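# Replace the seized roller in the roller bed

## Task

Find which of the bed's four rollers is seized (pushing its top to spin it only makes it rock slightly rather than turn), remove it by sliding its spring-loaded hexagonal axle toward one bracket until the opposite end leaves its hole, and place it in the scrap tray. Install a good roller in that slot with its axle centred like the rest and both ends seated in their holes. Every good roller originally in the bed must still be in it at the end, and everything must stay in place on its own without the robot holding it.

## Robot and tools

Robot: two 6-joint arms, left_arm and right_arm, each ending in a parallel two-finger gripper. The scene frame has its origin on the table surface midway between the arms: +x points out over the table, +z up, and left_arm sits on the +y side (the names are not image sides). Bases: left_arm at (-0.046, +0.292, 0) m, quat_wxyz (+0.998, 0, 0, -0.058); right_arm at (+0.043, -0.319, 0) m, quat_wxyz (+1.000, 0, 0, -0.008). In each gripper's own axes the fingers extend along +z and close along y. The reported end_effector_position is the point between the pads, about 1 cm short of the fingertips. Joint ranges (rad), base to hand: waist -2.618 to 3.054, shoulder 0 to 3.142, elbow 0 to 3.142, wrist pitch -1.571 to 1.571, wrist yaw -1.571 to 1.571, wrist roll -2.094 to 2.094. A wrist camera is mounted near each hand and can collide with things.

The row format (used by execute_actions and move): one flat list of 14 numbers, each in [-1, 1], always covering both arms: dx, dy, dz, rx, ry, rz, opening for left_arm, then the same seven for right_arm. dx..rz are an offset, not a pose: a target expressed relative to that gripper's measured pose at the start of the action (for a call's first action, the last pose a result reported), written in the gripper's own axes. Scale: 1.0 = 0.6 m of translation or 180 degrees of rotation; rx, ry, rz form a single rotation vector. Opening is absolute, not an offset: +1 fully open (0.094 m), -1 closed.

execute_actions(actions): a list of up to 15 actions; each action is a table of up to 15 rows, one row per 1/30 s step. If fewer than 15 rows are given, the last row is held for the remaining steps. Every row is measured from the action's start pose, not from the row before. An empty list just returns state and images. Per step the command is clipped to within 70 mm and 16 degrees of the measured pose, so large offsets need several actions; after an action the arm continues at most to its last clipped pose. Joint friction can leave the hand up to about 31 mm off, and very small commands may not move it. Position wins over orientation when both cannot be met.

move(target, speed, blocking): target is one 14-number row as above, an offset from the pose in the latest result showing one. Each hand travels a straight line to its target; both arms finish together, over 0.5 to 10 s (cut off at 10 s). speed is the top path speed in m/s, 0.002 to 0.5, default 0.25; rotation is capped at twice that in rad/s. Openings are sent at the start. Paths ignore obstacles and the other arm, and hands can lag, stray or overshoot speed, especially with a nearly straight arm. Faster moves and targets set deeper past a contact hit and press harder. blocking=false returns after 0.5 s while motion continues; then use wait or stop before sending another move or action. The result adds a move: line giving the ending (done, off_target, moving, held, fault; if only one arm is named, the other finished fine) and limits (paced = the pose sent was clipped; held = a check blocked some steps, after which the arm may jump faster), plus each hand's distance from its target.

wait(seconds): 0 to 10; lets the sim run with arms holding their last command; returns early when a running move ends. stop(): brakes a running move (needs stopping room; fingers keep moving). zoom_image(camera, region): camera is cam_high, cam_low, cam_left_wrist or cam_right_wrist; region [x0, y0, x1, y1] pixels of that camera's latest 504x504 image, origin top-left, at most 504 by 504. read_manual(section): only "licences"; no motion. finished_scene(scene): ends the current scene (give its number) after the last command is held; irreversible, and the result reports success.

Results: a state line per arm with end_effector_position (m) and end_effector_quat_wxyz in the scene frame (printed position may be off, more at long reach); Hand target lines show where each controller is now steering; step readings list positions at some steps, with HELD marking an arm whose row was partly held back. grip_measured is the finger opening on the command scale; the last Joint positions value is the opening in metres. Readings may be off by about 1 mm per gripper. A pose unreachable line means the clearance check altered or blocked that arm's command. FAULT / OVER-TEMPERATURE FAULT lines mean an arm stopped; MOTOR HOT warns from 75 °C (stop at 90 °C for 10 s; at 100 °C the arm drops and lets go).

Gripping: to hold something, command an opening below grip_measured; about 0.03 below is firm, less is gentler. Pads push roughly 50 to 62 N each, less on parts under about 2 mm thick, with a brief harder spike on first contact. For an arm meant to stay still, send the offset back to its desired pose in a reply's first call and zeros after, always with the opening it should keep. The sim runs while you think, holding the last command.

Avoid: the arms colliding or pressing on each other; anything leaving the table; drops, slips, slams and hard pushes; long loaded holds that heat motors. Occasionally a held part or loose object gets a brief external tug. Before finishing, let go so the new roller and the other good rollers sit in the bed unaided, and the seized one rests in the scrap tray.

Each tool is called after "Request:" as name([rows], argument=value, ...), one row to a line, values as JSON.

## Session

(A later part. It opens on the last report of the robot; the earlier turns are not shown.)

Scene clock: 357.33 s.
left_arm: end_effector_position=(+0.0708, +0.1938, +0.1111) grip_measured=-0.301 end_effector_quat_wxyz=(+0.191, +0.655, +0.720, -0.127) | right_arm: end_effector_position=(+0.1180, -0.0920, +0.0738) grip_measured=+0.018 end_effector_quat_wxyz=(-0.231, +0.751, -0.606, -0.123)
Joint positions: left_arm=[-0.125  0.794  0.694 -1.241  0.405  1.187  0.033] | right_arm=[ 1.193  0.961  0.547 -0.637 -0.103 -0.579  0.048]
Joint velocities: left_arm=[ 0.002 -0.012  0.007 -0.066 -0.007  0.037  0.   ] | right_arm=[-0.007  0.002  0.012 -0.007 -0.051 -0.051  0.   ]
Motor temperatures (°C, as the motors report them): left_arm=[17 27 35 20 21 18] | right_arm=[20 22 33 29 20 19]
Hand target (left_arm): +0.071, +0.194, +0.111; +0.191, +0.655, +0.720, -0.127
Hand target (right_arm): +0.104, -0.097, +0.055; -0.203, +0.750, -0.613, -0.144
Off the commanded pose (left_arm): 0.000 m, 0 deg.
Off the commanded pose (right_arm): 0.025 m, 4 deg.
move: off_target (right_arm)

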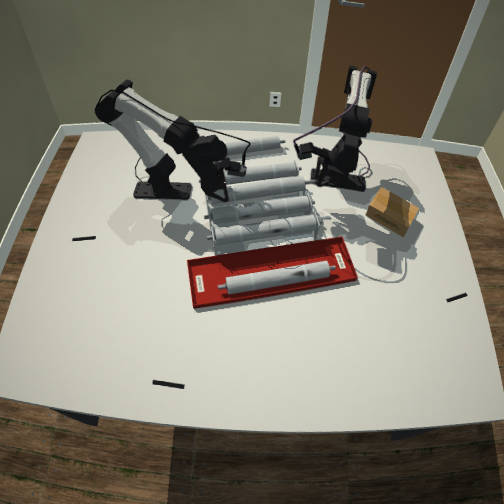

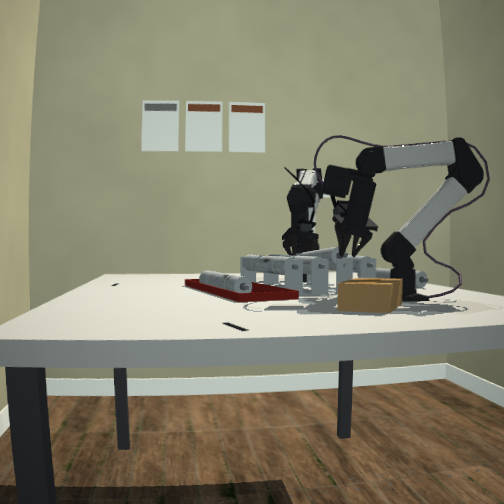

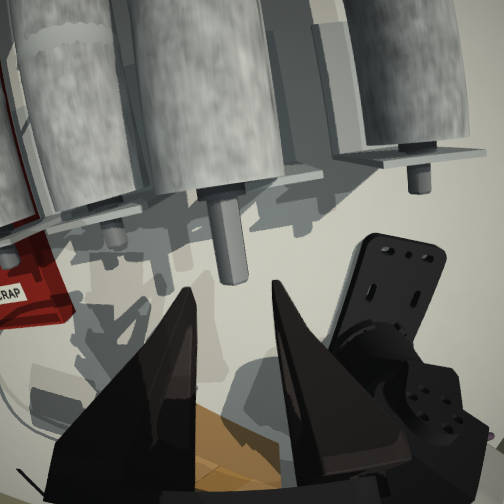

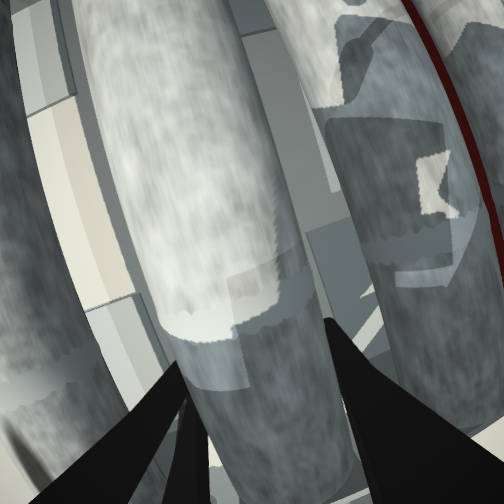

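Stuck: likely caught in the hole mouth. Relax the load.

Request:
execute_actions([
  [[0,0,0,0,0,0,-0.3,0,0,0,0,0,0,-0.2]],
  [[0,0,0,0,0,0,-0.3,-0.005,-0.01,-0.01,0,0,0,-0.2]],
])

Scene clock: 359.83 s.
left_arm: end_effector_position=(+0.0708, +0.1938, +0.1111) grip_measured=-0.301 end_effector_quat_wxyz=(+0.191, +0.655, +0.720, -0.127) | right_arm: end_effector_position=(+0.1188, -0.0917, +0.0752) grip_measured=+0.018 end_effector_quat_wxyz=(-0.231, +0.751, -0.605, -0.127)
Joint positions: left_arm=[-0.125  0.794  0.694 -1.241  0.405  1.187  0.033] | right_arm=[ 1.18   0.961  0.551 -0.64  -0.117 -0.59   0.048]
Joint velocities: left_arm=[ 0.012 -0.027 -0.012 -0.007  0.037  0.022 -0.   ] | right_arm=[-0.002  0.012  0.002  0.007  0.037 -0.022 -0.   ]
Motor temperatures (°C, as the motors report them): left_arm=[17 27 35 20 21 18] | right_arm=[20 22 33 29 20 19]
Hand target (left_arm): +0.071, +0.194, +0.111; +0.191, +0.655, +0.720, -0.127
Hand target (right_arm): +0.123, -0.091, +0.082; -0.233, +0.751, -0.606, -0.122
Off the commanded pose (left_arm): 0.000 m, 0 deg.
Off the commanded pose (right_arm): 0.008 m, 1 deg.
Step readings (end_effector_position; steps 1 to 15: 1st action; 16 to 30: 2nd action):
0: left_arm (+0.0708, +0.1938, +0.1111) | right_arm (+0.1181, -0.0920, +0.0738)
1: left_arm (+0.0708, +0.1938, +0.1111) | right_arm (+0.1186, -0.0919, +0.0743)
2: left_arm (+0.0708, +0.1938, +0.1111) | right_arm (+0.1186, -0.0919, +0.0744)
4: left_arm (+0.0708, +0.1938, +0.1111) | right_arm (+0.1186, -0.0919, +0.0744)
8: left_arm (+0.0708, +0.1938, +0.1111) | right_arm (+0.1186, -0.0919, +0.0744)
15: left_arm (+0.0708, +0.1938, +0.1111) | right_arm (+0.1186, -0.0919, +0.0744)
16: left_arm (+0.0708, +0.1938, +0.1111) | right_arm (+0.1188, -0.0918, +0.0752)
17: left_arm (+0.0708, +0.1938, +0.1111) | right_arm (+0.1189, -0.0918, +0.0751)
19: left_arm (+0.0708, +0.1938, +0.1111) | right_arm (+0.1188, -0.0918, +0.0752)
23: left_arm (+0.0708, +0.1938, +0.1111) | right_arm (+0.1188, -0.0917, +0.0751)
30: end_effector_position above

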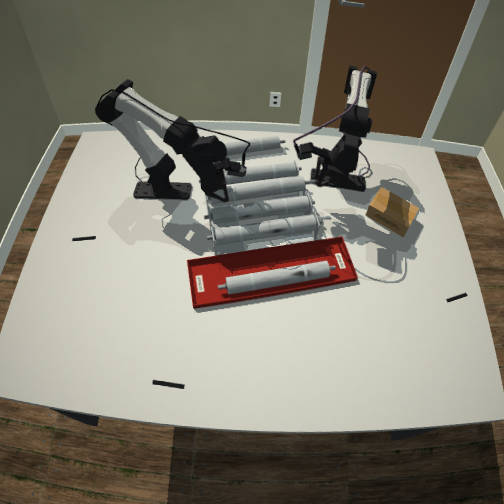

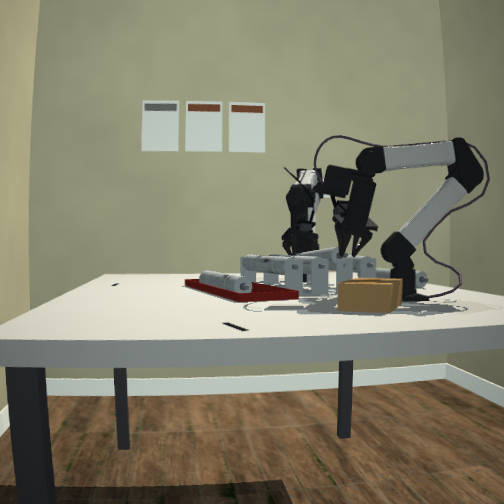

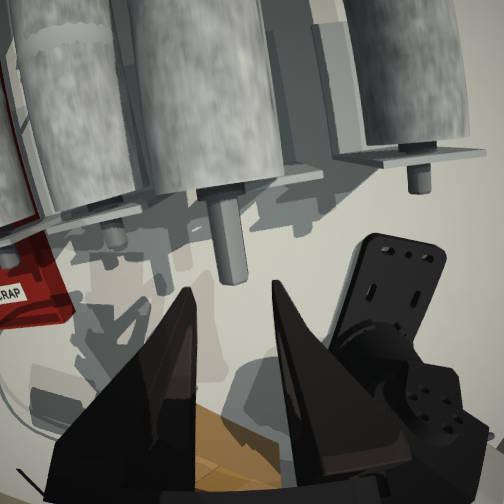

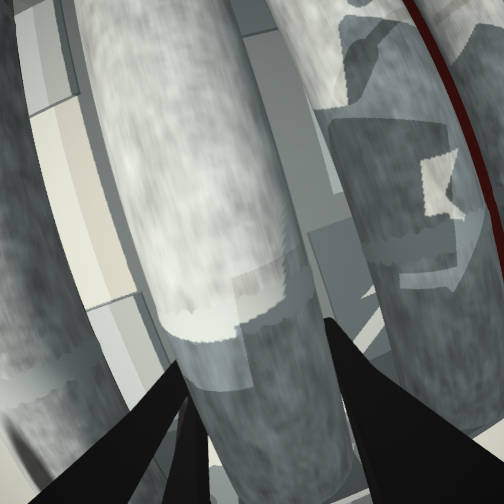

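Request:
move(target=[-0.028,0,0.04,0,0,0,-0.3,0,0,0,0,0,0,-0.2], speed=0.03)

Request:
execute_actions([
  [[0,0,0,0,0,0,-1,0,0,0,0,0,0,-0.2]],
])

Request:
move(target=[0,0,0,0.13,0,-0.06,-1,0,0,0,0,0,0,-0.2], speed=0.05)

Request:
execute_actions([
  [[0,0,0,0,0,0,-0.3,0,0,0,0,0,0,-0.2]],
])

Scene clock: 369.20 s.
left_arm: end_effector_position=(+0.0759, +0.1661, +0.1077) grip_measured=-0.301 end_effector_quat_wxyz=(+0.210, +0.656, +0.713, -0.130) | right_arm: end_effector_position=(+0.1187, -0.0917, +0.0752) grip_measured=+0.018 end_effector_quat_wxyz=(-0.231, +0.751, -0.605, -0.127)
Joint positions: left_arm=[-0.325  0.794  0.66  -1.094  0.369  0.981  0.033] | right_arm=[ 1.18   0.961  0.551 -0.64  -0.117 -0.59   0.048]
Joint velocities: left_arm=[-0.012 -0.022 -0.007  0.022 -0.081 -0.007 -0.001] | right_arm=[ 0.007 -0.012 -0.002  0.037 -0.066 -0.022  0.001]
Motor temperatures (°C, as the motors report them): left_arm=[17 26 35 20 21 18] | right_arm=[20 22 35 29 20 19]
Hand target (left_arm): +0.074, +0.168, +0.097; +0.191, +0.655, +0.720, -0.129
Hand target (right_arm): +0.119, -0.092, +0.075; -0.231, +0.751, -0.605, -0.127
Off the commanded pose (left_arm): 0.011 m, 2 deg.
Off the commanded pose (right_arm): 0.000 m, 0 deg.
move: off_target (left_arm)

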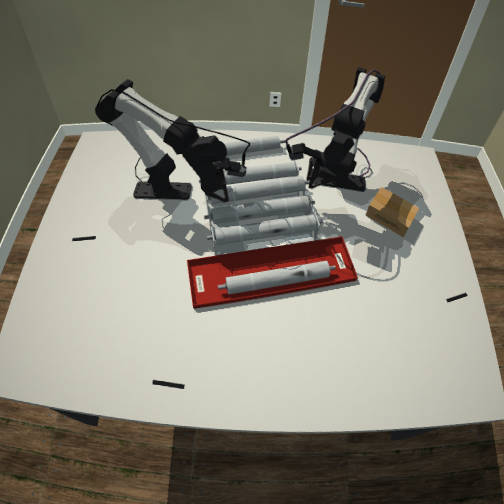

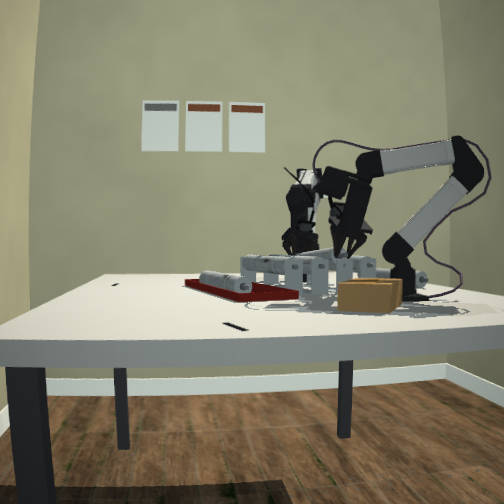

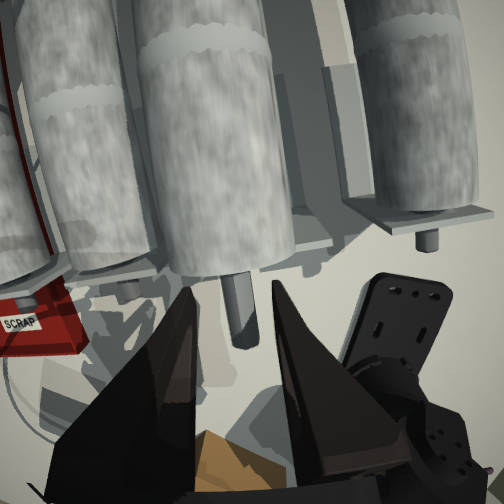

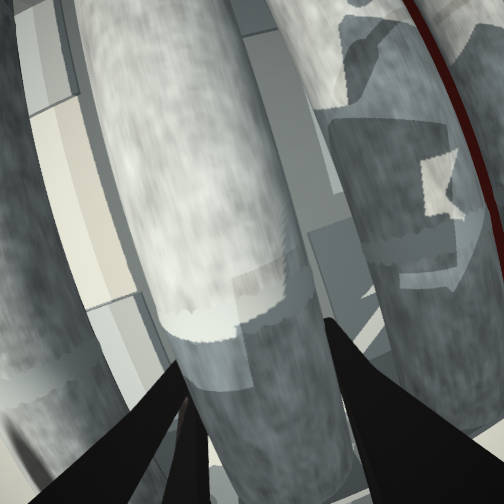

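Scene clock: 369.70 s.
left_arm: end_effector_position=(+0.0767, +0.1663, +0.1078) grip_measured=-0.783 end_effector_quat_wxyz=(+0.209, +0.646, +0.722, -0.131) | right_arm: end_effector_position=(+0.1192, -0.0916, +0.0753) grip_measured=+0.018 end_effector_quat_wxyz=(-0.231, +0.748, -0.609, -0.128)
Joint positions: left_arm=[-0.324  0.794  0.66  -1.091  0.367  0.955  0.01 ] | right_arm=[ 1.18   0.961  0.551 -0.638 -0.115 -0.579  0.048]
Joint velocities: left_arm=[-0.002  0.002  0.012  0.066 -0.022 -0.007 -0.001] | right_arm=[ 0.012  0.002  0.002 -0.007 -0.022  0.051 -0.001]
Motor temperatures (°C, as the motors report them): left_arm=[17 26 35 20 21 18] | right_arm=[20 22 35 29 20 19]
Hand target (left_arm): +0.076, +0.166, +0.108; +0.210, +0.656, +0.713, -0.129
Hand target (right_arm): +0.119, -0.092, +0.075; -0.231, +0.751, -0.605, -0.127
Off the commanded pose (left_arm): 0.001 m, 2 deg.
Off the commanded pose (right_arm): 0.001 m, 1 deg.
Step readings (end_effector_position):
0: left_arm (+0.0759, +0.1661, +0.1077) | right_arm (+0.1187, -0.0917, +0.0752)
1: left_arm (+0.0759, +0.1661, +0.1077) | right_arm (+0.1187, -0.0917, +0.0752)
2: left_arm (+0.0749, +0.1661, +0.1076) | right_arm (+0.1189, -0.0917, +0.0752)
4: left_arm (+0.0766, +0.1663, +0.1078) | right_arm (+0.1192, -0.0916, +0.0753)
8: left_arm (+0.0767, +0.1663, +0.1078) | right_arm (+0.1192, -0.0916, +0.0753)
15: end_effector_position above

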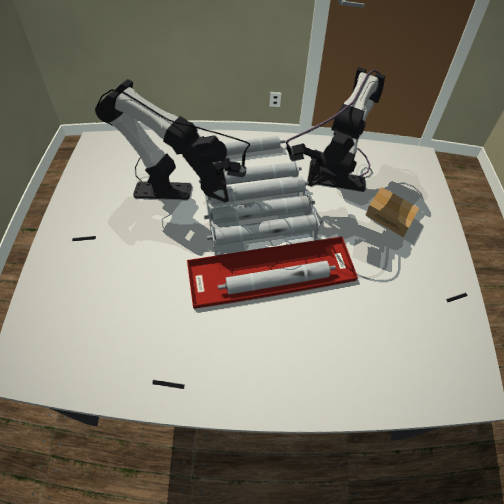

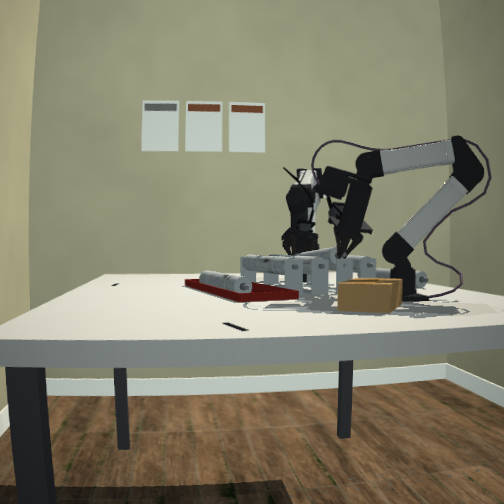

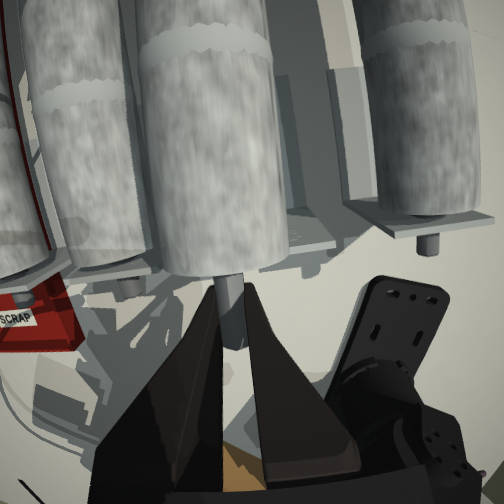

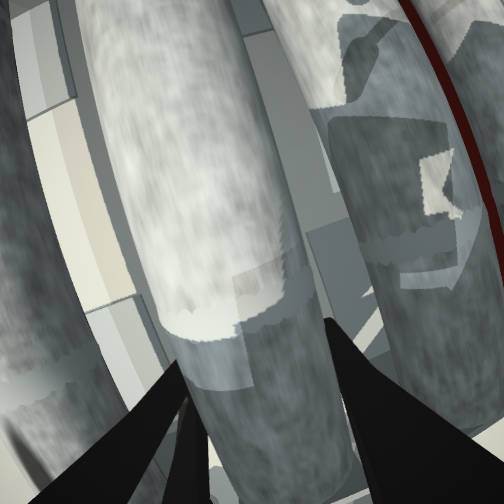

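Scene clock: 374.43 s.
left_arm: end_effector_position=(+0.0792, +0.1643, +0.1043) grip_measured=-0.784 end_effector_quat_wxyz=(+0.067, +0.584, +0.755, -0.291) | right_arm: end_effector_position=(+0.1196, -0.0915, +0.0754) grip_measured=+0.018 end_effector_quat_wxyz=(-0.232, +0.747, -0.610, -0.127)
Joint positions: left_arm=[-0.114  1.234  0.819 -1.293  0.593  1.129  0.01 ] | right_arm=[ 1.18   0.961  0.551 -0.638 -0.113 -0.578  0.048]
Joint velocities: left_arm=[-0.007 -0.007 -0.017  0.007 -0.037  0.022 -0.   ] | right_arm=[ 0.002  0.002 -0.007 -0.007  0.037 -0.037 -0.   ]
Motor temperatures (°C, as the motors report them): left_arm=[17 26 35 20 21 18] | right_arm=[20 22 35 29 20 19]
Hand target (left_arm): +0.078, +0.167, +0.105; +0.063, +0.603, +0.740, -0.291
Hand target (right_arm): +0.119, -0.092, +0.075; -0.231, +0.748, -0.609, -0.128
Off the commanded pose (left_arm): 0.005 m, 3 deg.
Off the commanded pose (right_arm): 0.000 m, 0 deg.
move: off_target (left_arm)

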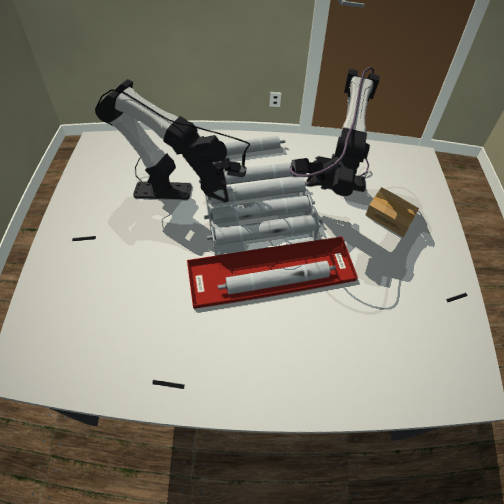

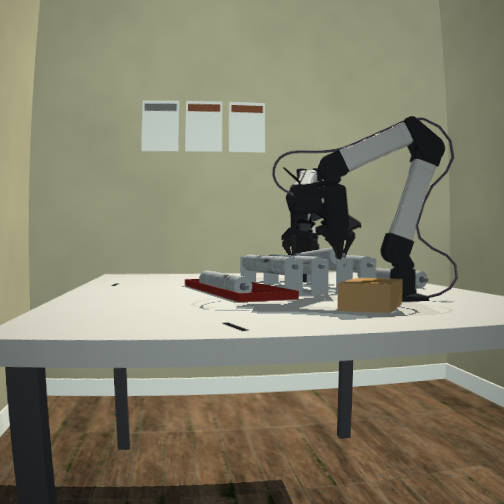

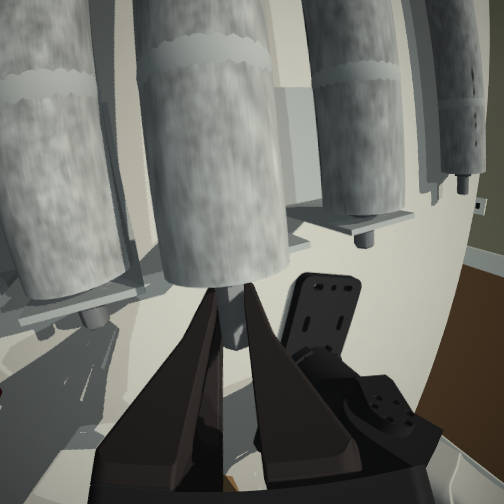

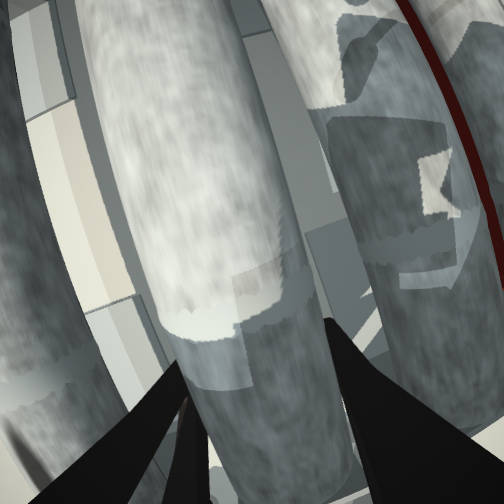

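Scene clock: 374.93 s.
left_arm: end_effector_position=(+0.0792, +0.1643, +0.1043) grip_measured=-0.301 end_effector_quat_wxyz=(+0.067, +0.584, +0.755, -0.291) | right_arm: end_effector_position=(+0.1198, -0.0925, +0.0748) grip_measured=+0.018 end_effector_quat_wxyz=(-0.230, +0.747, -0.611, -0.125)
Joint positions: left_arm=[-0.114  1.234  0.819 -1.293  0.593  1.128  0.033] | right_arm=[ 1.18   0.961  0.551 -0.642 -0.11  -0.578  0.048]
Joint velocities: left_arm=[-0.007 -0.012 -0.012 -0.037 -0.066 -0.022 -0.   ] | right_arm=[-0.017 -0.002 -0.032 -0.022  0.037  0.007 -0.001]
Motor temperatures (°C, as the motors report them): left_arm=[17 26 35 20 21 18] | right_arm=[20 22 35 29 20 19]
Hand target (left_arm): +0.079, +0.164, +0.104; +0.067, +0.584, +0.755, -0.291
Hand target (right_arm): +0.120, -0.092, +0.075; -0.232, +0.747, -0.610, -0.127
Off the commanded pose (left_arm): 0.000 m, 0 deg.
Off the commanded pose (right_arm): 0.001 m, 0 deg.
Step readings (end_effector_position):
0: left_arm (+0.0792, +0.1643, +0.1043) | right_arm (+0.1196, -0.0915, +0.0754)
1: left_arm (+0.0792, +0.1643, +0.1043) | right_arm (+0.1197, -0.0915, +0.0754)
2: left_arm (+0.0792, +0.1643, +0.1043) | right_arm (+0.1197, -0.0924, +0.0749)
4: left_arm (+0.0792, +0.1643, +0.1043) | right_arm (+0.1198, -0.0925, +0.0748)
8: left_arm (+0.0792, +0.1643, +0.1043) | right_arm (+0.1198, -0.0925, +0.0748)
15: end_effector_position above

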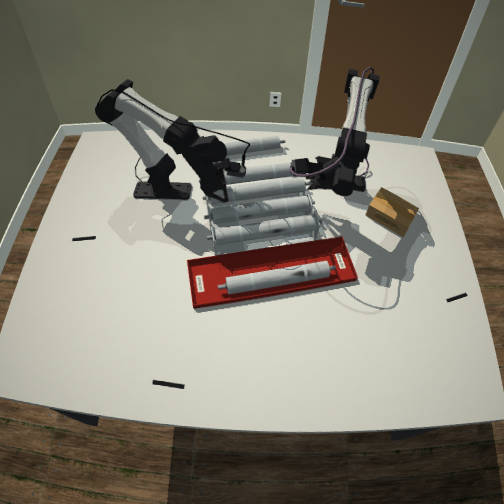

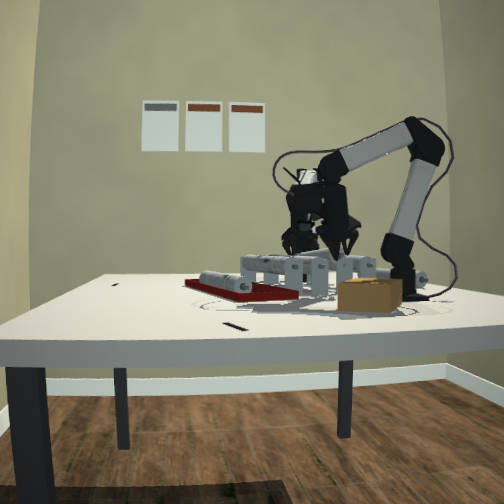

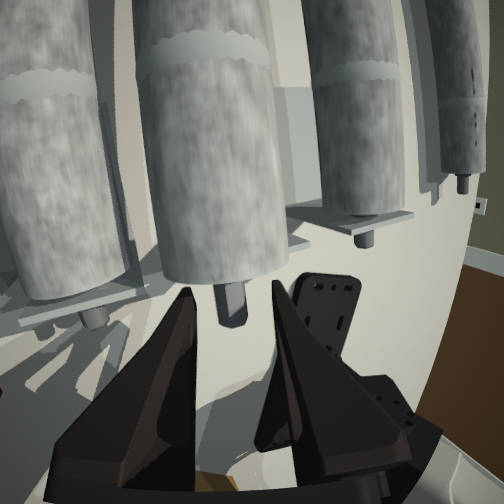

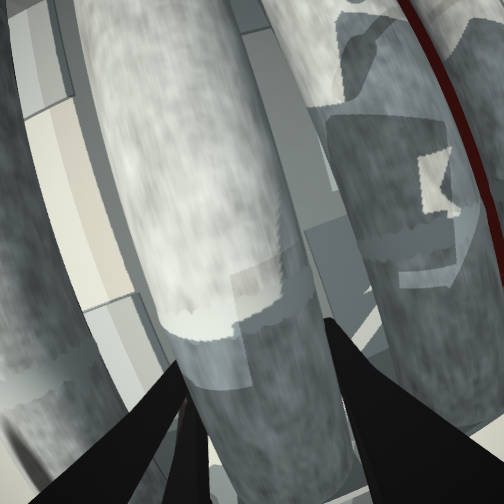

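Request:
move(target=[0,0,-0.08,-0.13,0,0.06,0.4,-0.05,0,-0.11,0,0,0,0.4], speed=0.06)

Request:
move(target=[-0.15,0,0.07,0,0.14,0,0.4,0.13,-0.02,-0.07,0,0,0,-0.3], speed=0.06)

Scene clock: 382.20 s.
left_arm: end_effector_position=(+0.0856, +0.1883, +0.1387) grip_measured=+0.399 end_effector_quat_wxyz=(+0.195, +0.626, +0.742, -0.140) | right_arm: end_effector_position=(+0.1074, -0.0963, +0.1387) grip_measured=+0.398 end_effector_quat_wxyz=(-0.227, +0.748, -0.611, -0.125)
Joint positions: left_arm=[-0.114  0.872  0.819 -1.28   0.427  1.12   0.066] | right_arm=[ 1.246  0.919  0.792 -0.926 -0.079 -0.521  0.066]
Joint velocities: left_arm=[-0.007  0.007  0.002  0.037 -0.037 -0.066 -0.001] | right_arm=[-0.007 -0.017  0.002  0.022 -0.022 -0.051 -0.001]
Motor temperatures (°C, as the motors report them): left_arm=[17 26 36 20 21 18] | right_arm=[20 22 35 29 20 19]
Hand target (left_arm): +0.090, +0.189, +0.146; +0.210, +0.628, +0.739, -0.125
Hand target (right_arm): +0.106, -0.098, +0.145; -0.230, +0.747, -0.611, -0.125
Off the commanded pose (left_arm): 0.007 m, 3 deg.
Off the commanded pose (right_arm): 0.008 m, 0 deg.
move: off_target (left_arm)

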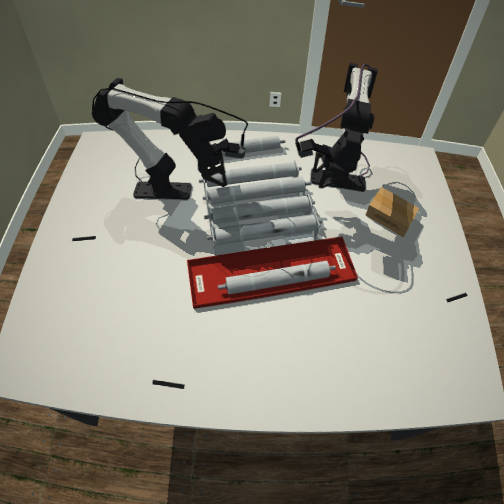

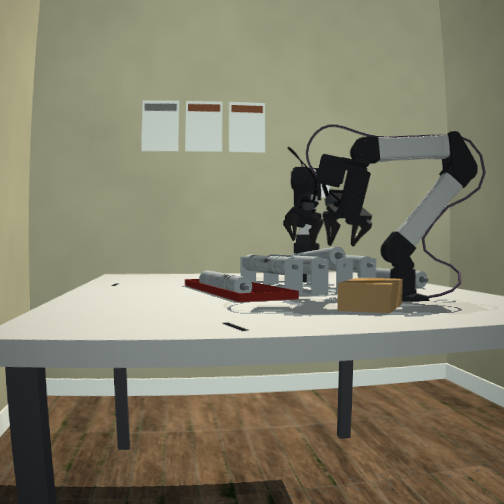

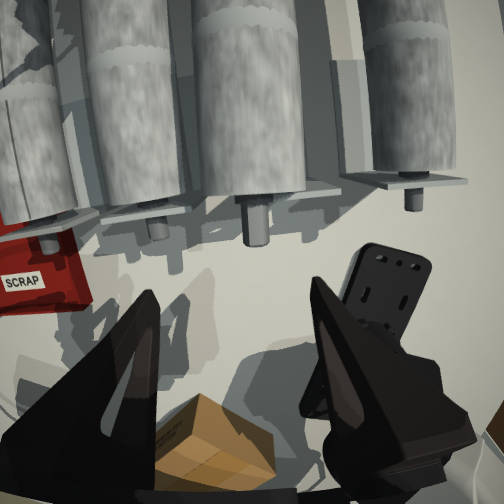

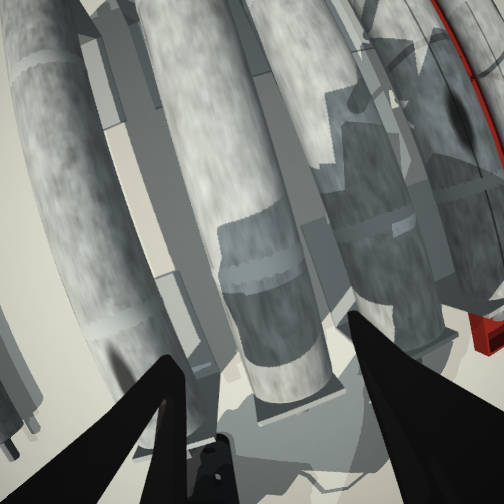

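Scene clock: 386.30 s.
left_arm: end_effector_position=(+0.1021, +0.0878, +0.1409) grip_measured=+0.399 end_effector_quat_wxyz=(+0.035, +0.642, +0.766, -0.018) | right_arm: end_effector_position=(+0.1411, -0.1751, +0.1507) grip_measured=-0.298 end_effector_quat_wxyz=(-0.244, +0.746, -0.608, -0.121)
Joint positions: left_arm=[-0.814  1.426  1.231 -1.298  0.018  0.463  0.066] | right_arm=[ 0.639  0.737  0.792 -1.194 -0.355 -1.072  0.033]
Joint velocities: left_arm=[ 0.017 -0.017  0.002 -0.022 -0.022  0.022  0.   ] | right_arm=[ 0.012  0.007  0.002  0.051  0.095 -0.022 -0.   ]
Motor temperatures (°C, as the motors report them): left_arm=[17 26 36 20 21 18] | right_arm=[20 22 35 29 20 19]
Hand target (left_arm): +0.102, +0.088, +0.140; +0.026, +0.641, +0.767, -0.009
Hand target (right_arm): +0.134, -0.180, +0.143; -0.231, +0.746, -0.611, -0.126
Off the commanded pose (left_arm): 0.004 m, 2 deg.
Off the commanded pose (right_arm): 0.015 m, 2 deg.
move: off_target (right_arm)

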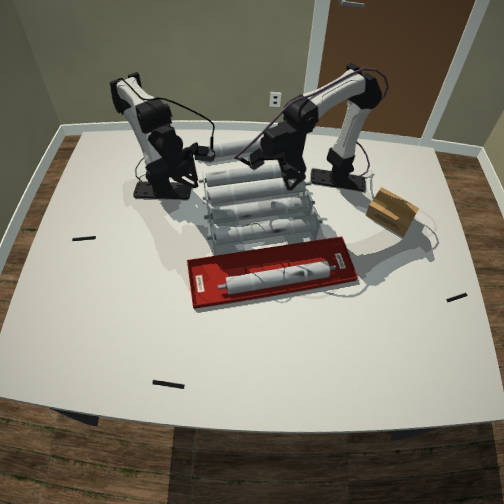

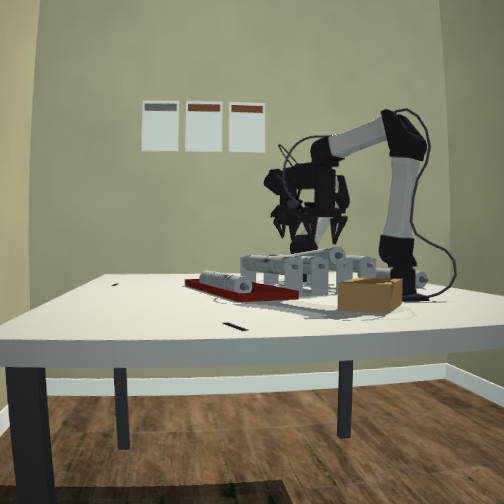

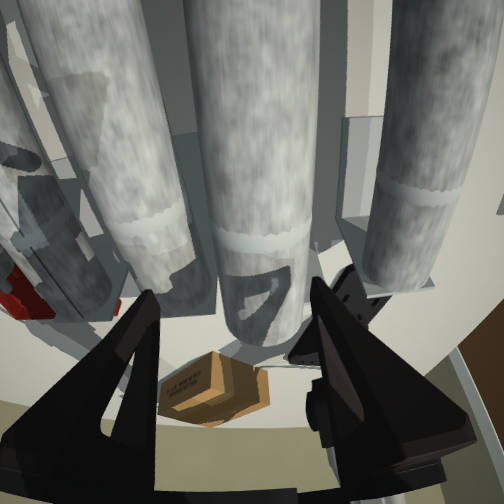

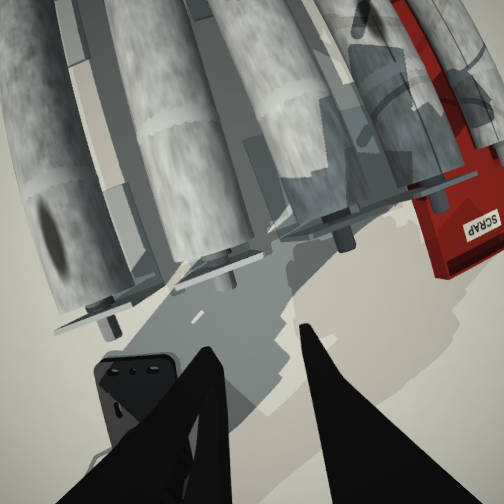

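Request:
move(target=[0,-0.035,0.02,0,0,0,0.4,0,0,0,0,0,0,-0.3], speed=0.05)

Request:
move(target=[0,0,0.08,0,0,0,0.4,0,0,0,0,0,0,-0.3], speed=0.05)

Request:
execute_actions([
  [[0,0,0,0,0,0,-0.2,0,0,0,0,0,0,-0.3]],
])

Request:
move(target=[0,-0.03,-0.01,0,0,0,-0.2,0,0,0,0,0,0,-0.3], speed=0.02)

Scene clock: 391.50 s.
left_arm: end_effector_position=(+0.0848, +0.0818, +0.1311) grip_measured=+0.399 end_effector_quat_wxyz=(+0.032, +0.643, +0.765, -0.019) | right_arm: end_effector_position=(+0.1408, -0.1751, +0.1507) grip_measured=-0.298 end_effector_quat_wxyz=(-0.244, +0.747, -0.607, -0.121)
Joint positions: left_arm=[-0.885  1.411  1.179 -1.266  0.018  0.395  0.066] | right_arm=[ 0.639  0.737  0.792 -1.195 -0.356 -1.075  0.033]
Joint velocities: left_arm=[-0.012 -0.007  0.002  0.081  0.037 -0.022  0.   ] | right_arm=[ 0.002  0.002 -0.007 -0.081 -0.066  0.007 -0.   ]
Motor temperatures (°C, as the motors report them): left_arm=[17 26 36 20 21 18] | right_arm=[20 22 34 29 20 19]
Hand target (left_arm): +0.081, +0.083, +0.129; +0.034, +0.642, +0.766, -0.019
Hand target (right_arm): +0.141, -0.175, +0.151; -0.244, +0.746, -0.608, -0.121
Off the commanded pose (left_arm): 0.004 m, 0 deg.
Off the commanded pose (right_arm): 0.000 m, 0 deg.
move: done

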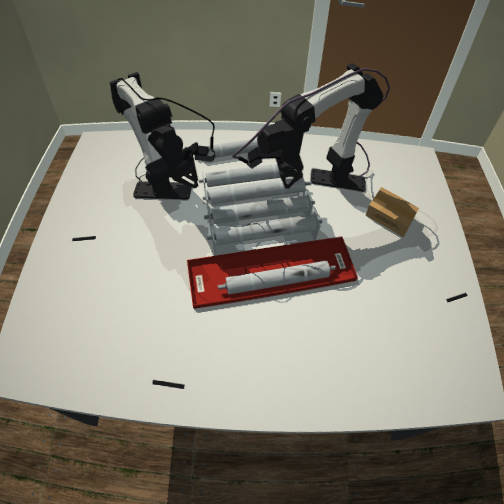

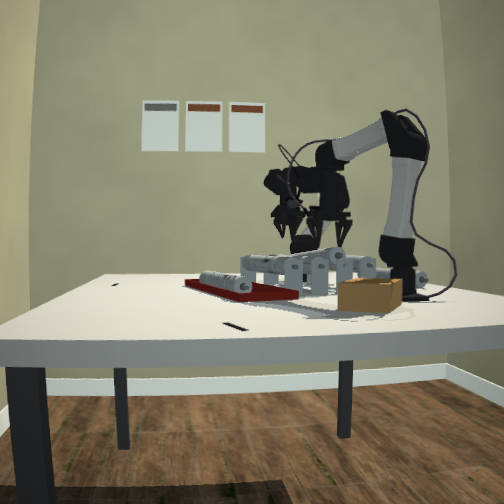

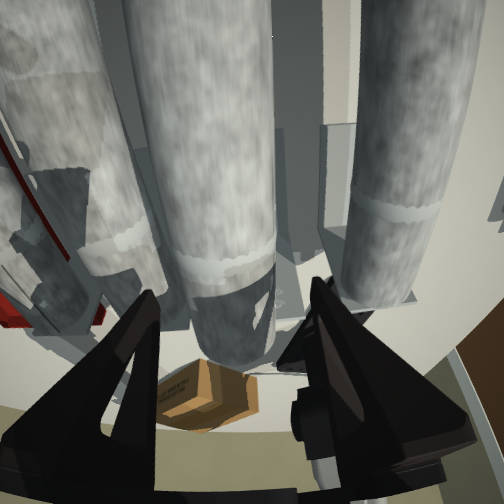

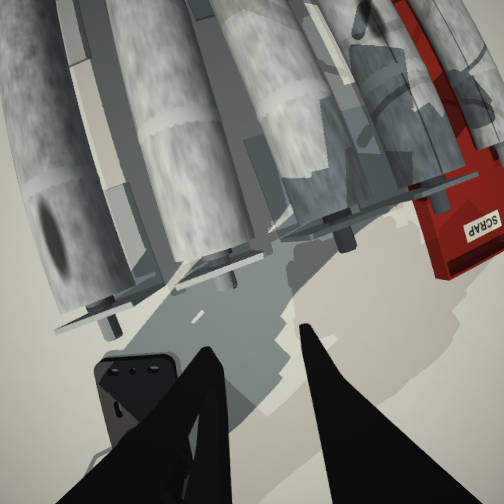

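Scene clock: 392.93 s.
left_arm: end_effector_position=(+0.0883, +0.0764, +0.0949) grip_measured=+0.399 end_effector_quat_wxyz=(+0.050, +0.642, +0.764, -0.025) | right_arm: end_effector_position=(+0.1408, -0.1751, +0.1507) grip_measured=-0.298 end_effector_quat_wxyz=(-0.244, +0.747, -0.607, -0.121)
Joint positions: left_arm=[-0.885  1.411  1.032 -1.083  0.018  0.395  0.066] | right_arm=[ 0.639  0.737  0.792 -1.195 -0.356 -1.075  0.033]
Joint velocities: left_arm=[-0.002 -0.012 -0.012  0.007  0.007  0.007 -0.   ] | right_arm=[-0.027  0.012  0.002  0.037  0.007 -0.051  0.   ]
Motor temperatures (°C, as the motors report them): left_arm=[17 27 36 20 21 18] | right_arm=[20 22 34 29 20 19]
Hand target (left_arm): +0.086, +0.079, +0.084; +0.032, +0.643, +0.765, -0.019
Hand target (right_arm): +0.141, -0.175, +0.151; -0.244, +0.747, -0.607, -0.121
Off the commanded pose (left_arm): 0.012 m, 2 deg.
Off the commanded pose (right_arm): 0.000 m, 0 deg.
move: off_target (left_arm)

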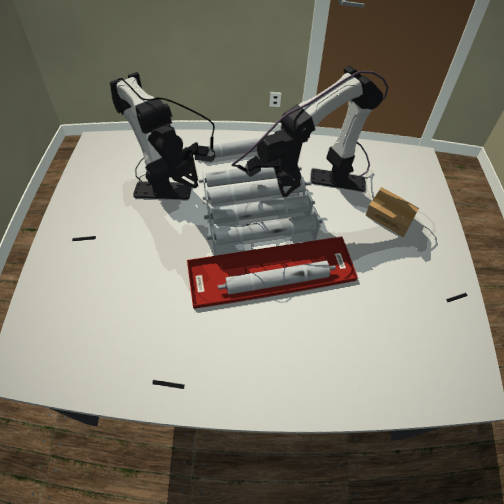

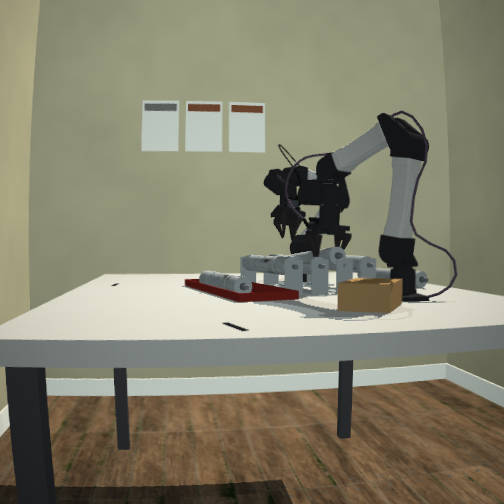

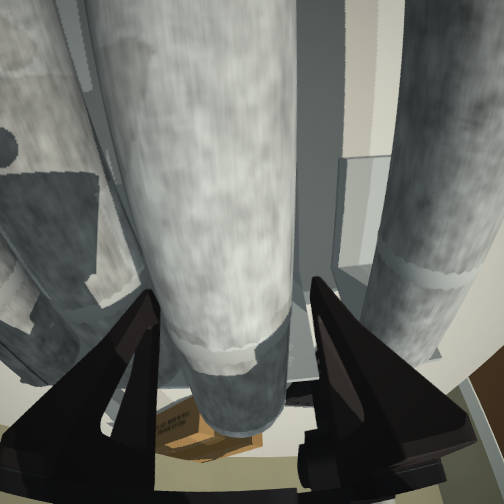

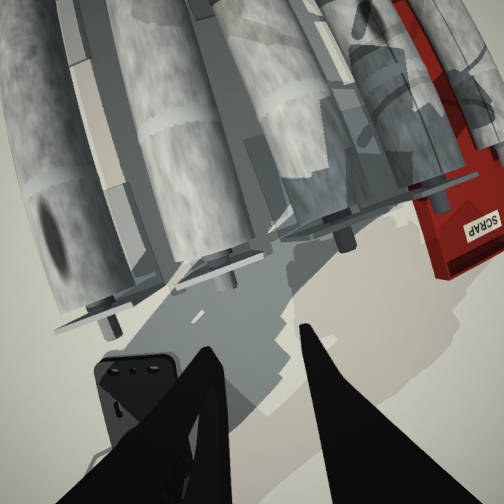

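Scene clock: 393.43 s.
left_arm: end_effector_position=(+0.0887, +0.0764, +0.0949) grip_measured=+0.010 end_effector_quat_wxyz=(+0.050, +0.642, +0.764, -0.024) | right_arm: end_effector_position=(+0.1408, -0.1751, +0.1507) grip_measured=-0.298 end_effector_quat_wxyz=(-0.244, +0.747, -0.607, -0.121)
Joint positions: left_arm=[-0.885  1.411  1.032 -1.081  0.016  0.395  0.047] | right_arm=[ 0.639  0.737  0.792 -1.195 -0.356 -1.075  0.033]
Joint velocities: left_arm=[-0.022  0.022 -0.017  0.007 -0.022 -0.037  0.001] | right_arm=[ 0.002  0.002 -0.022  0.081  0.022  0.022 -0.   ]
Motor temperatures (°C, as the motors report them): left_arm=[17 27 36 20 21 18] | right_arm=[20 22 34 29 20 19]
Hand target (left_arm): +0.088, +0.076, +0.095; +0.050, +0.642, +0.764, -0.025
Hand target (right_arm): +0.141, -0.175, +0.151; -0.244, +0.747, -0.607, -0.121
Off the commanded pose (left_arm): 0.000 m, 0 deg.
Off the commanded pose (right_arm): 0.000 m, 0 deg.
Step readings (end_effector_position):
0: left_arm (+0.0883, +0.0764, +0.0949) | right_arm (+0.1408, -0.1751, +0.1507)
1: left_arm (+0.0883, +0.0764, +0.0949) | right_arm (+0.1408, -0.1751, +0.1507)
2: left_arm (+0.0887, +0.0764, +0.0949) | right_arm (+0.1408, -0.1751, +0.1507)
4: left_arm (+0.0886, +0.0764, +0.0949) | right_arm (+0.1408, -0.1751, +0.1507)
8: left_arm (+0.0887, +0.0764, +0.0949) | right_arm (+0.1408, -0.1751, +0.1507)
15: end_effector_position above

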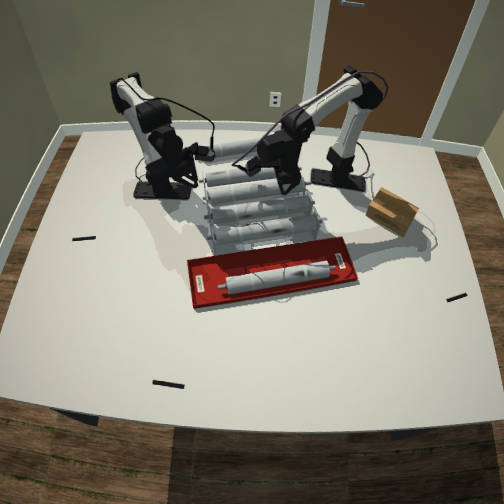

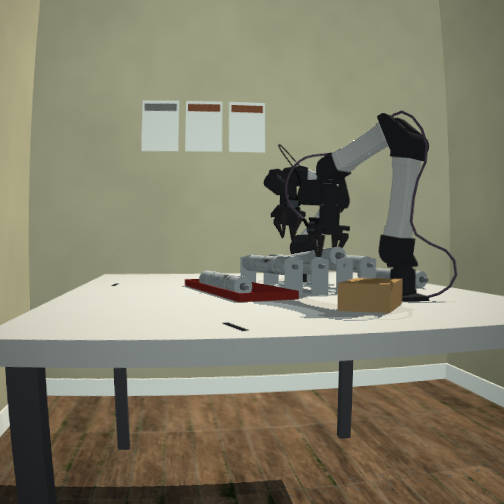

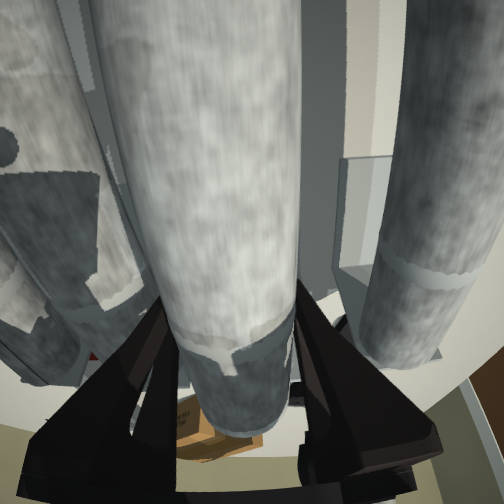

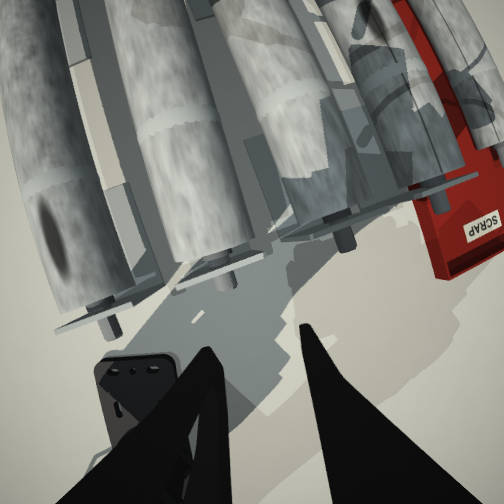

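Scene clock: 394.60 s.
left_arm: end_effector_position=(+0.0795, +0.0741, +0.0949) grip_measured=+0.010 end_effector_quat_wxyz=(+0.048, +0.630, +0.775, -0.014) | right_arm: end_effector_position=(+0.1408, -0.1751, +0.1507) grip_measured=-0.298 end_effector_quat_wxyz=(-0.244, +0.747, -0.607, -0.121)
Joint positions: left_arm=[-0.937  1.409  1.032 -1.093 -0.008  0.311  0.047] | right_arm=[ 0.639  0.737  0.792 -1.195 -0.356 -1.075  0.033]
Joint velocities: left_arm=[-0.012 -0.017  0.007 -0.11   0.081 -0.022 -0.   ] | right_arm=[ 0.002 -0.017 -0.002 -0.022 -0.022  0.007 -0.001]
Motor temperatures (°C, as the motors report them): left_arm=[17 27 36 20 21 18] | right_arm=[20 22 34 29 20 19]
Hand target (left_arm): +0.071, +0.074, +0.100; +0.050, +0.642, +0.765, -0.024
Hand target (right_arm): +0.141, -0.175, +0.151; -0.244, +0.747, -0.607, -0.121
Off the commanded pose (left_arm): 0.010 m, 2 deg.
Off the commanded pose (right_arm): 0.000 m, 0 deg.
move: done

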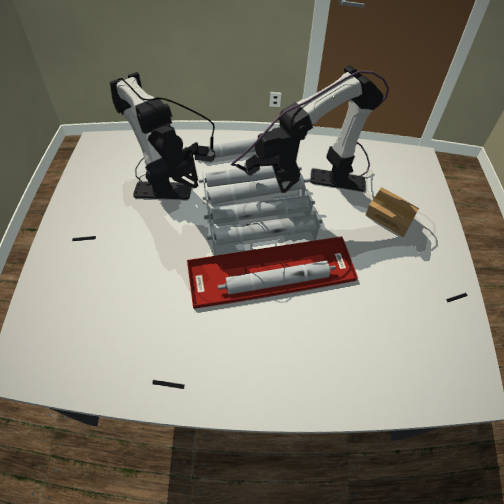

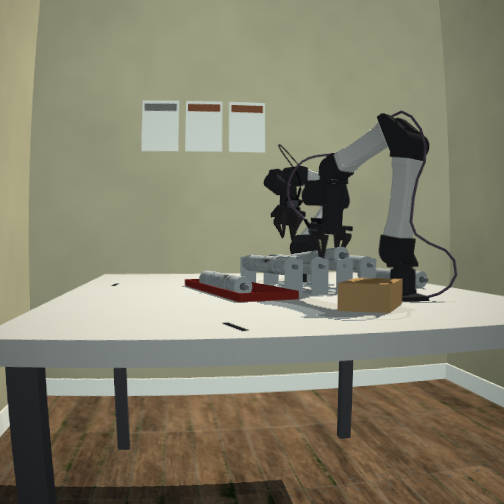

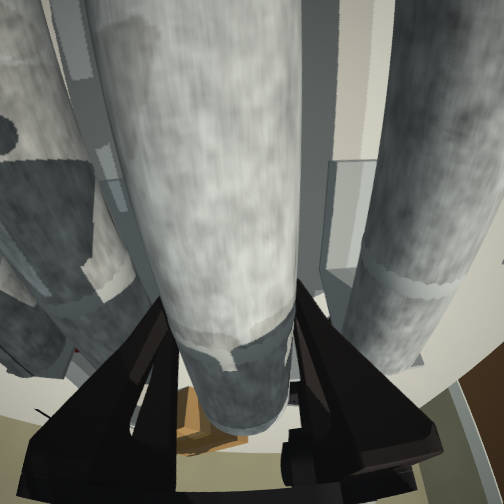

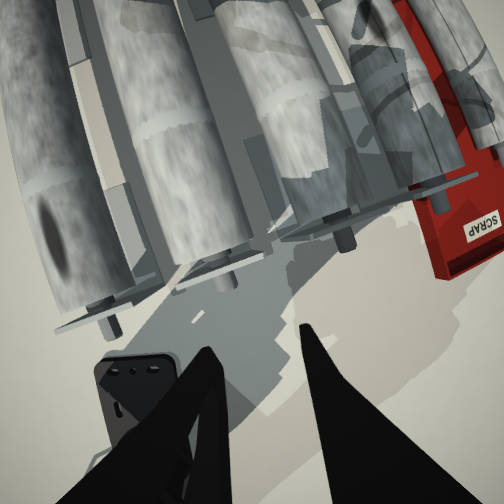

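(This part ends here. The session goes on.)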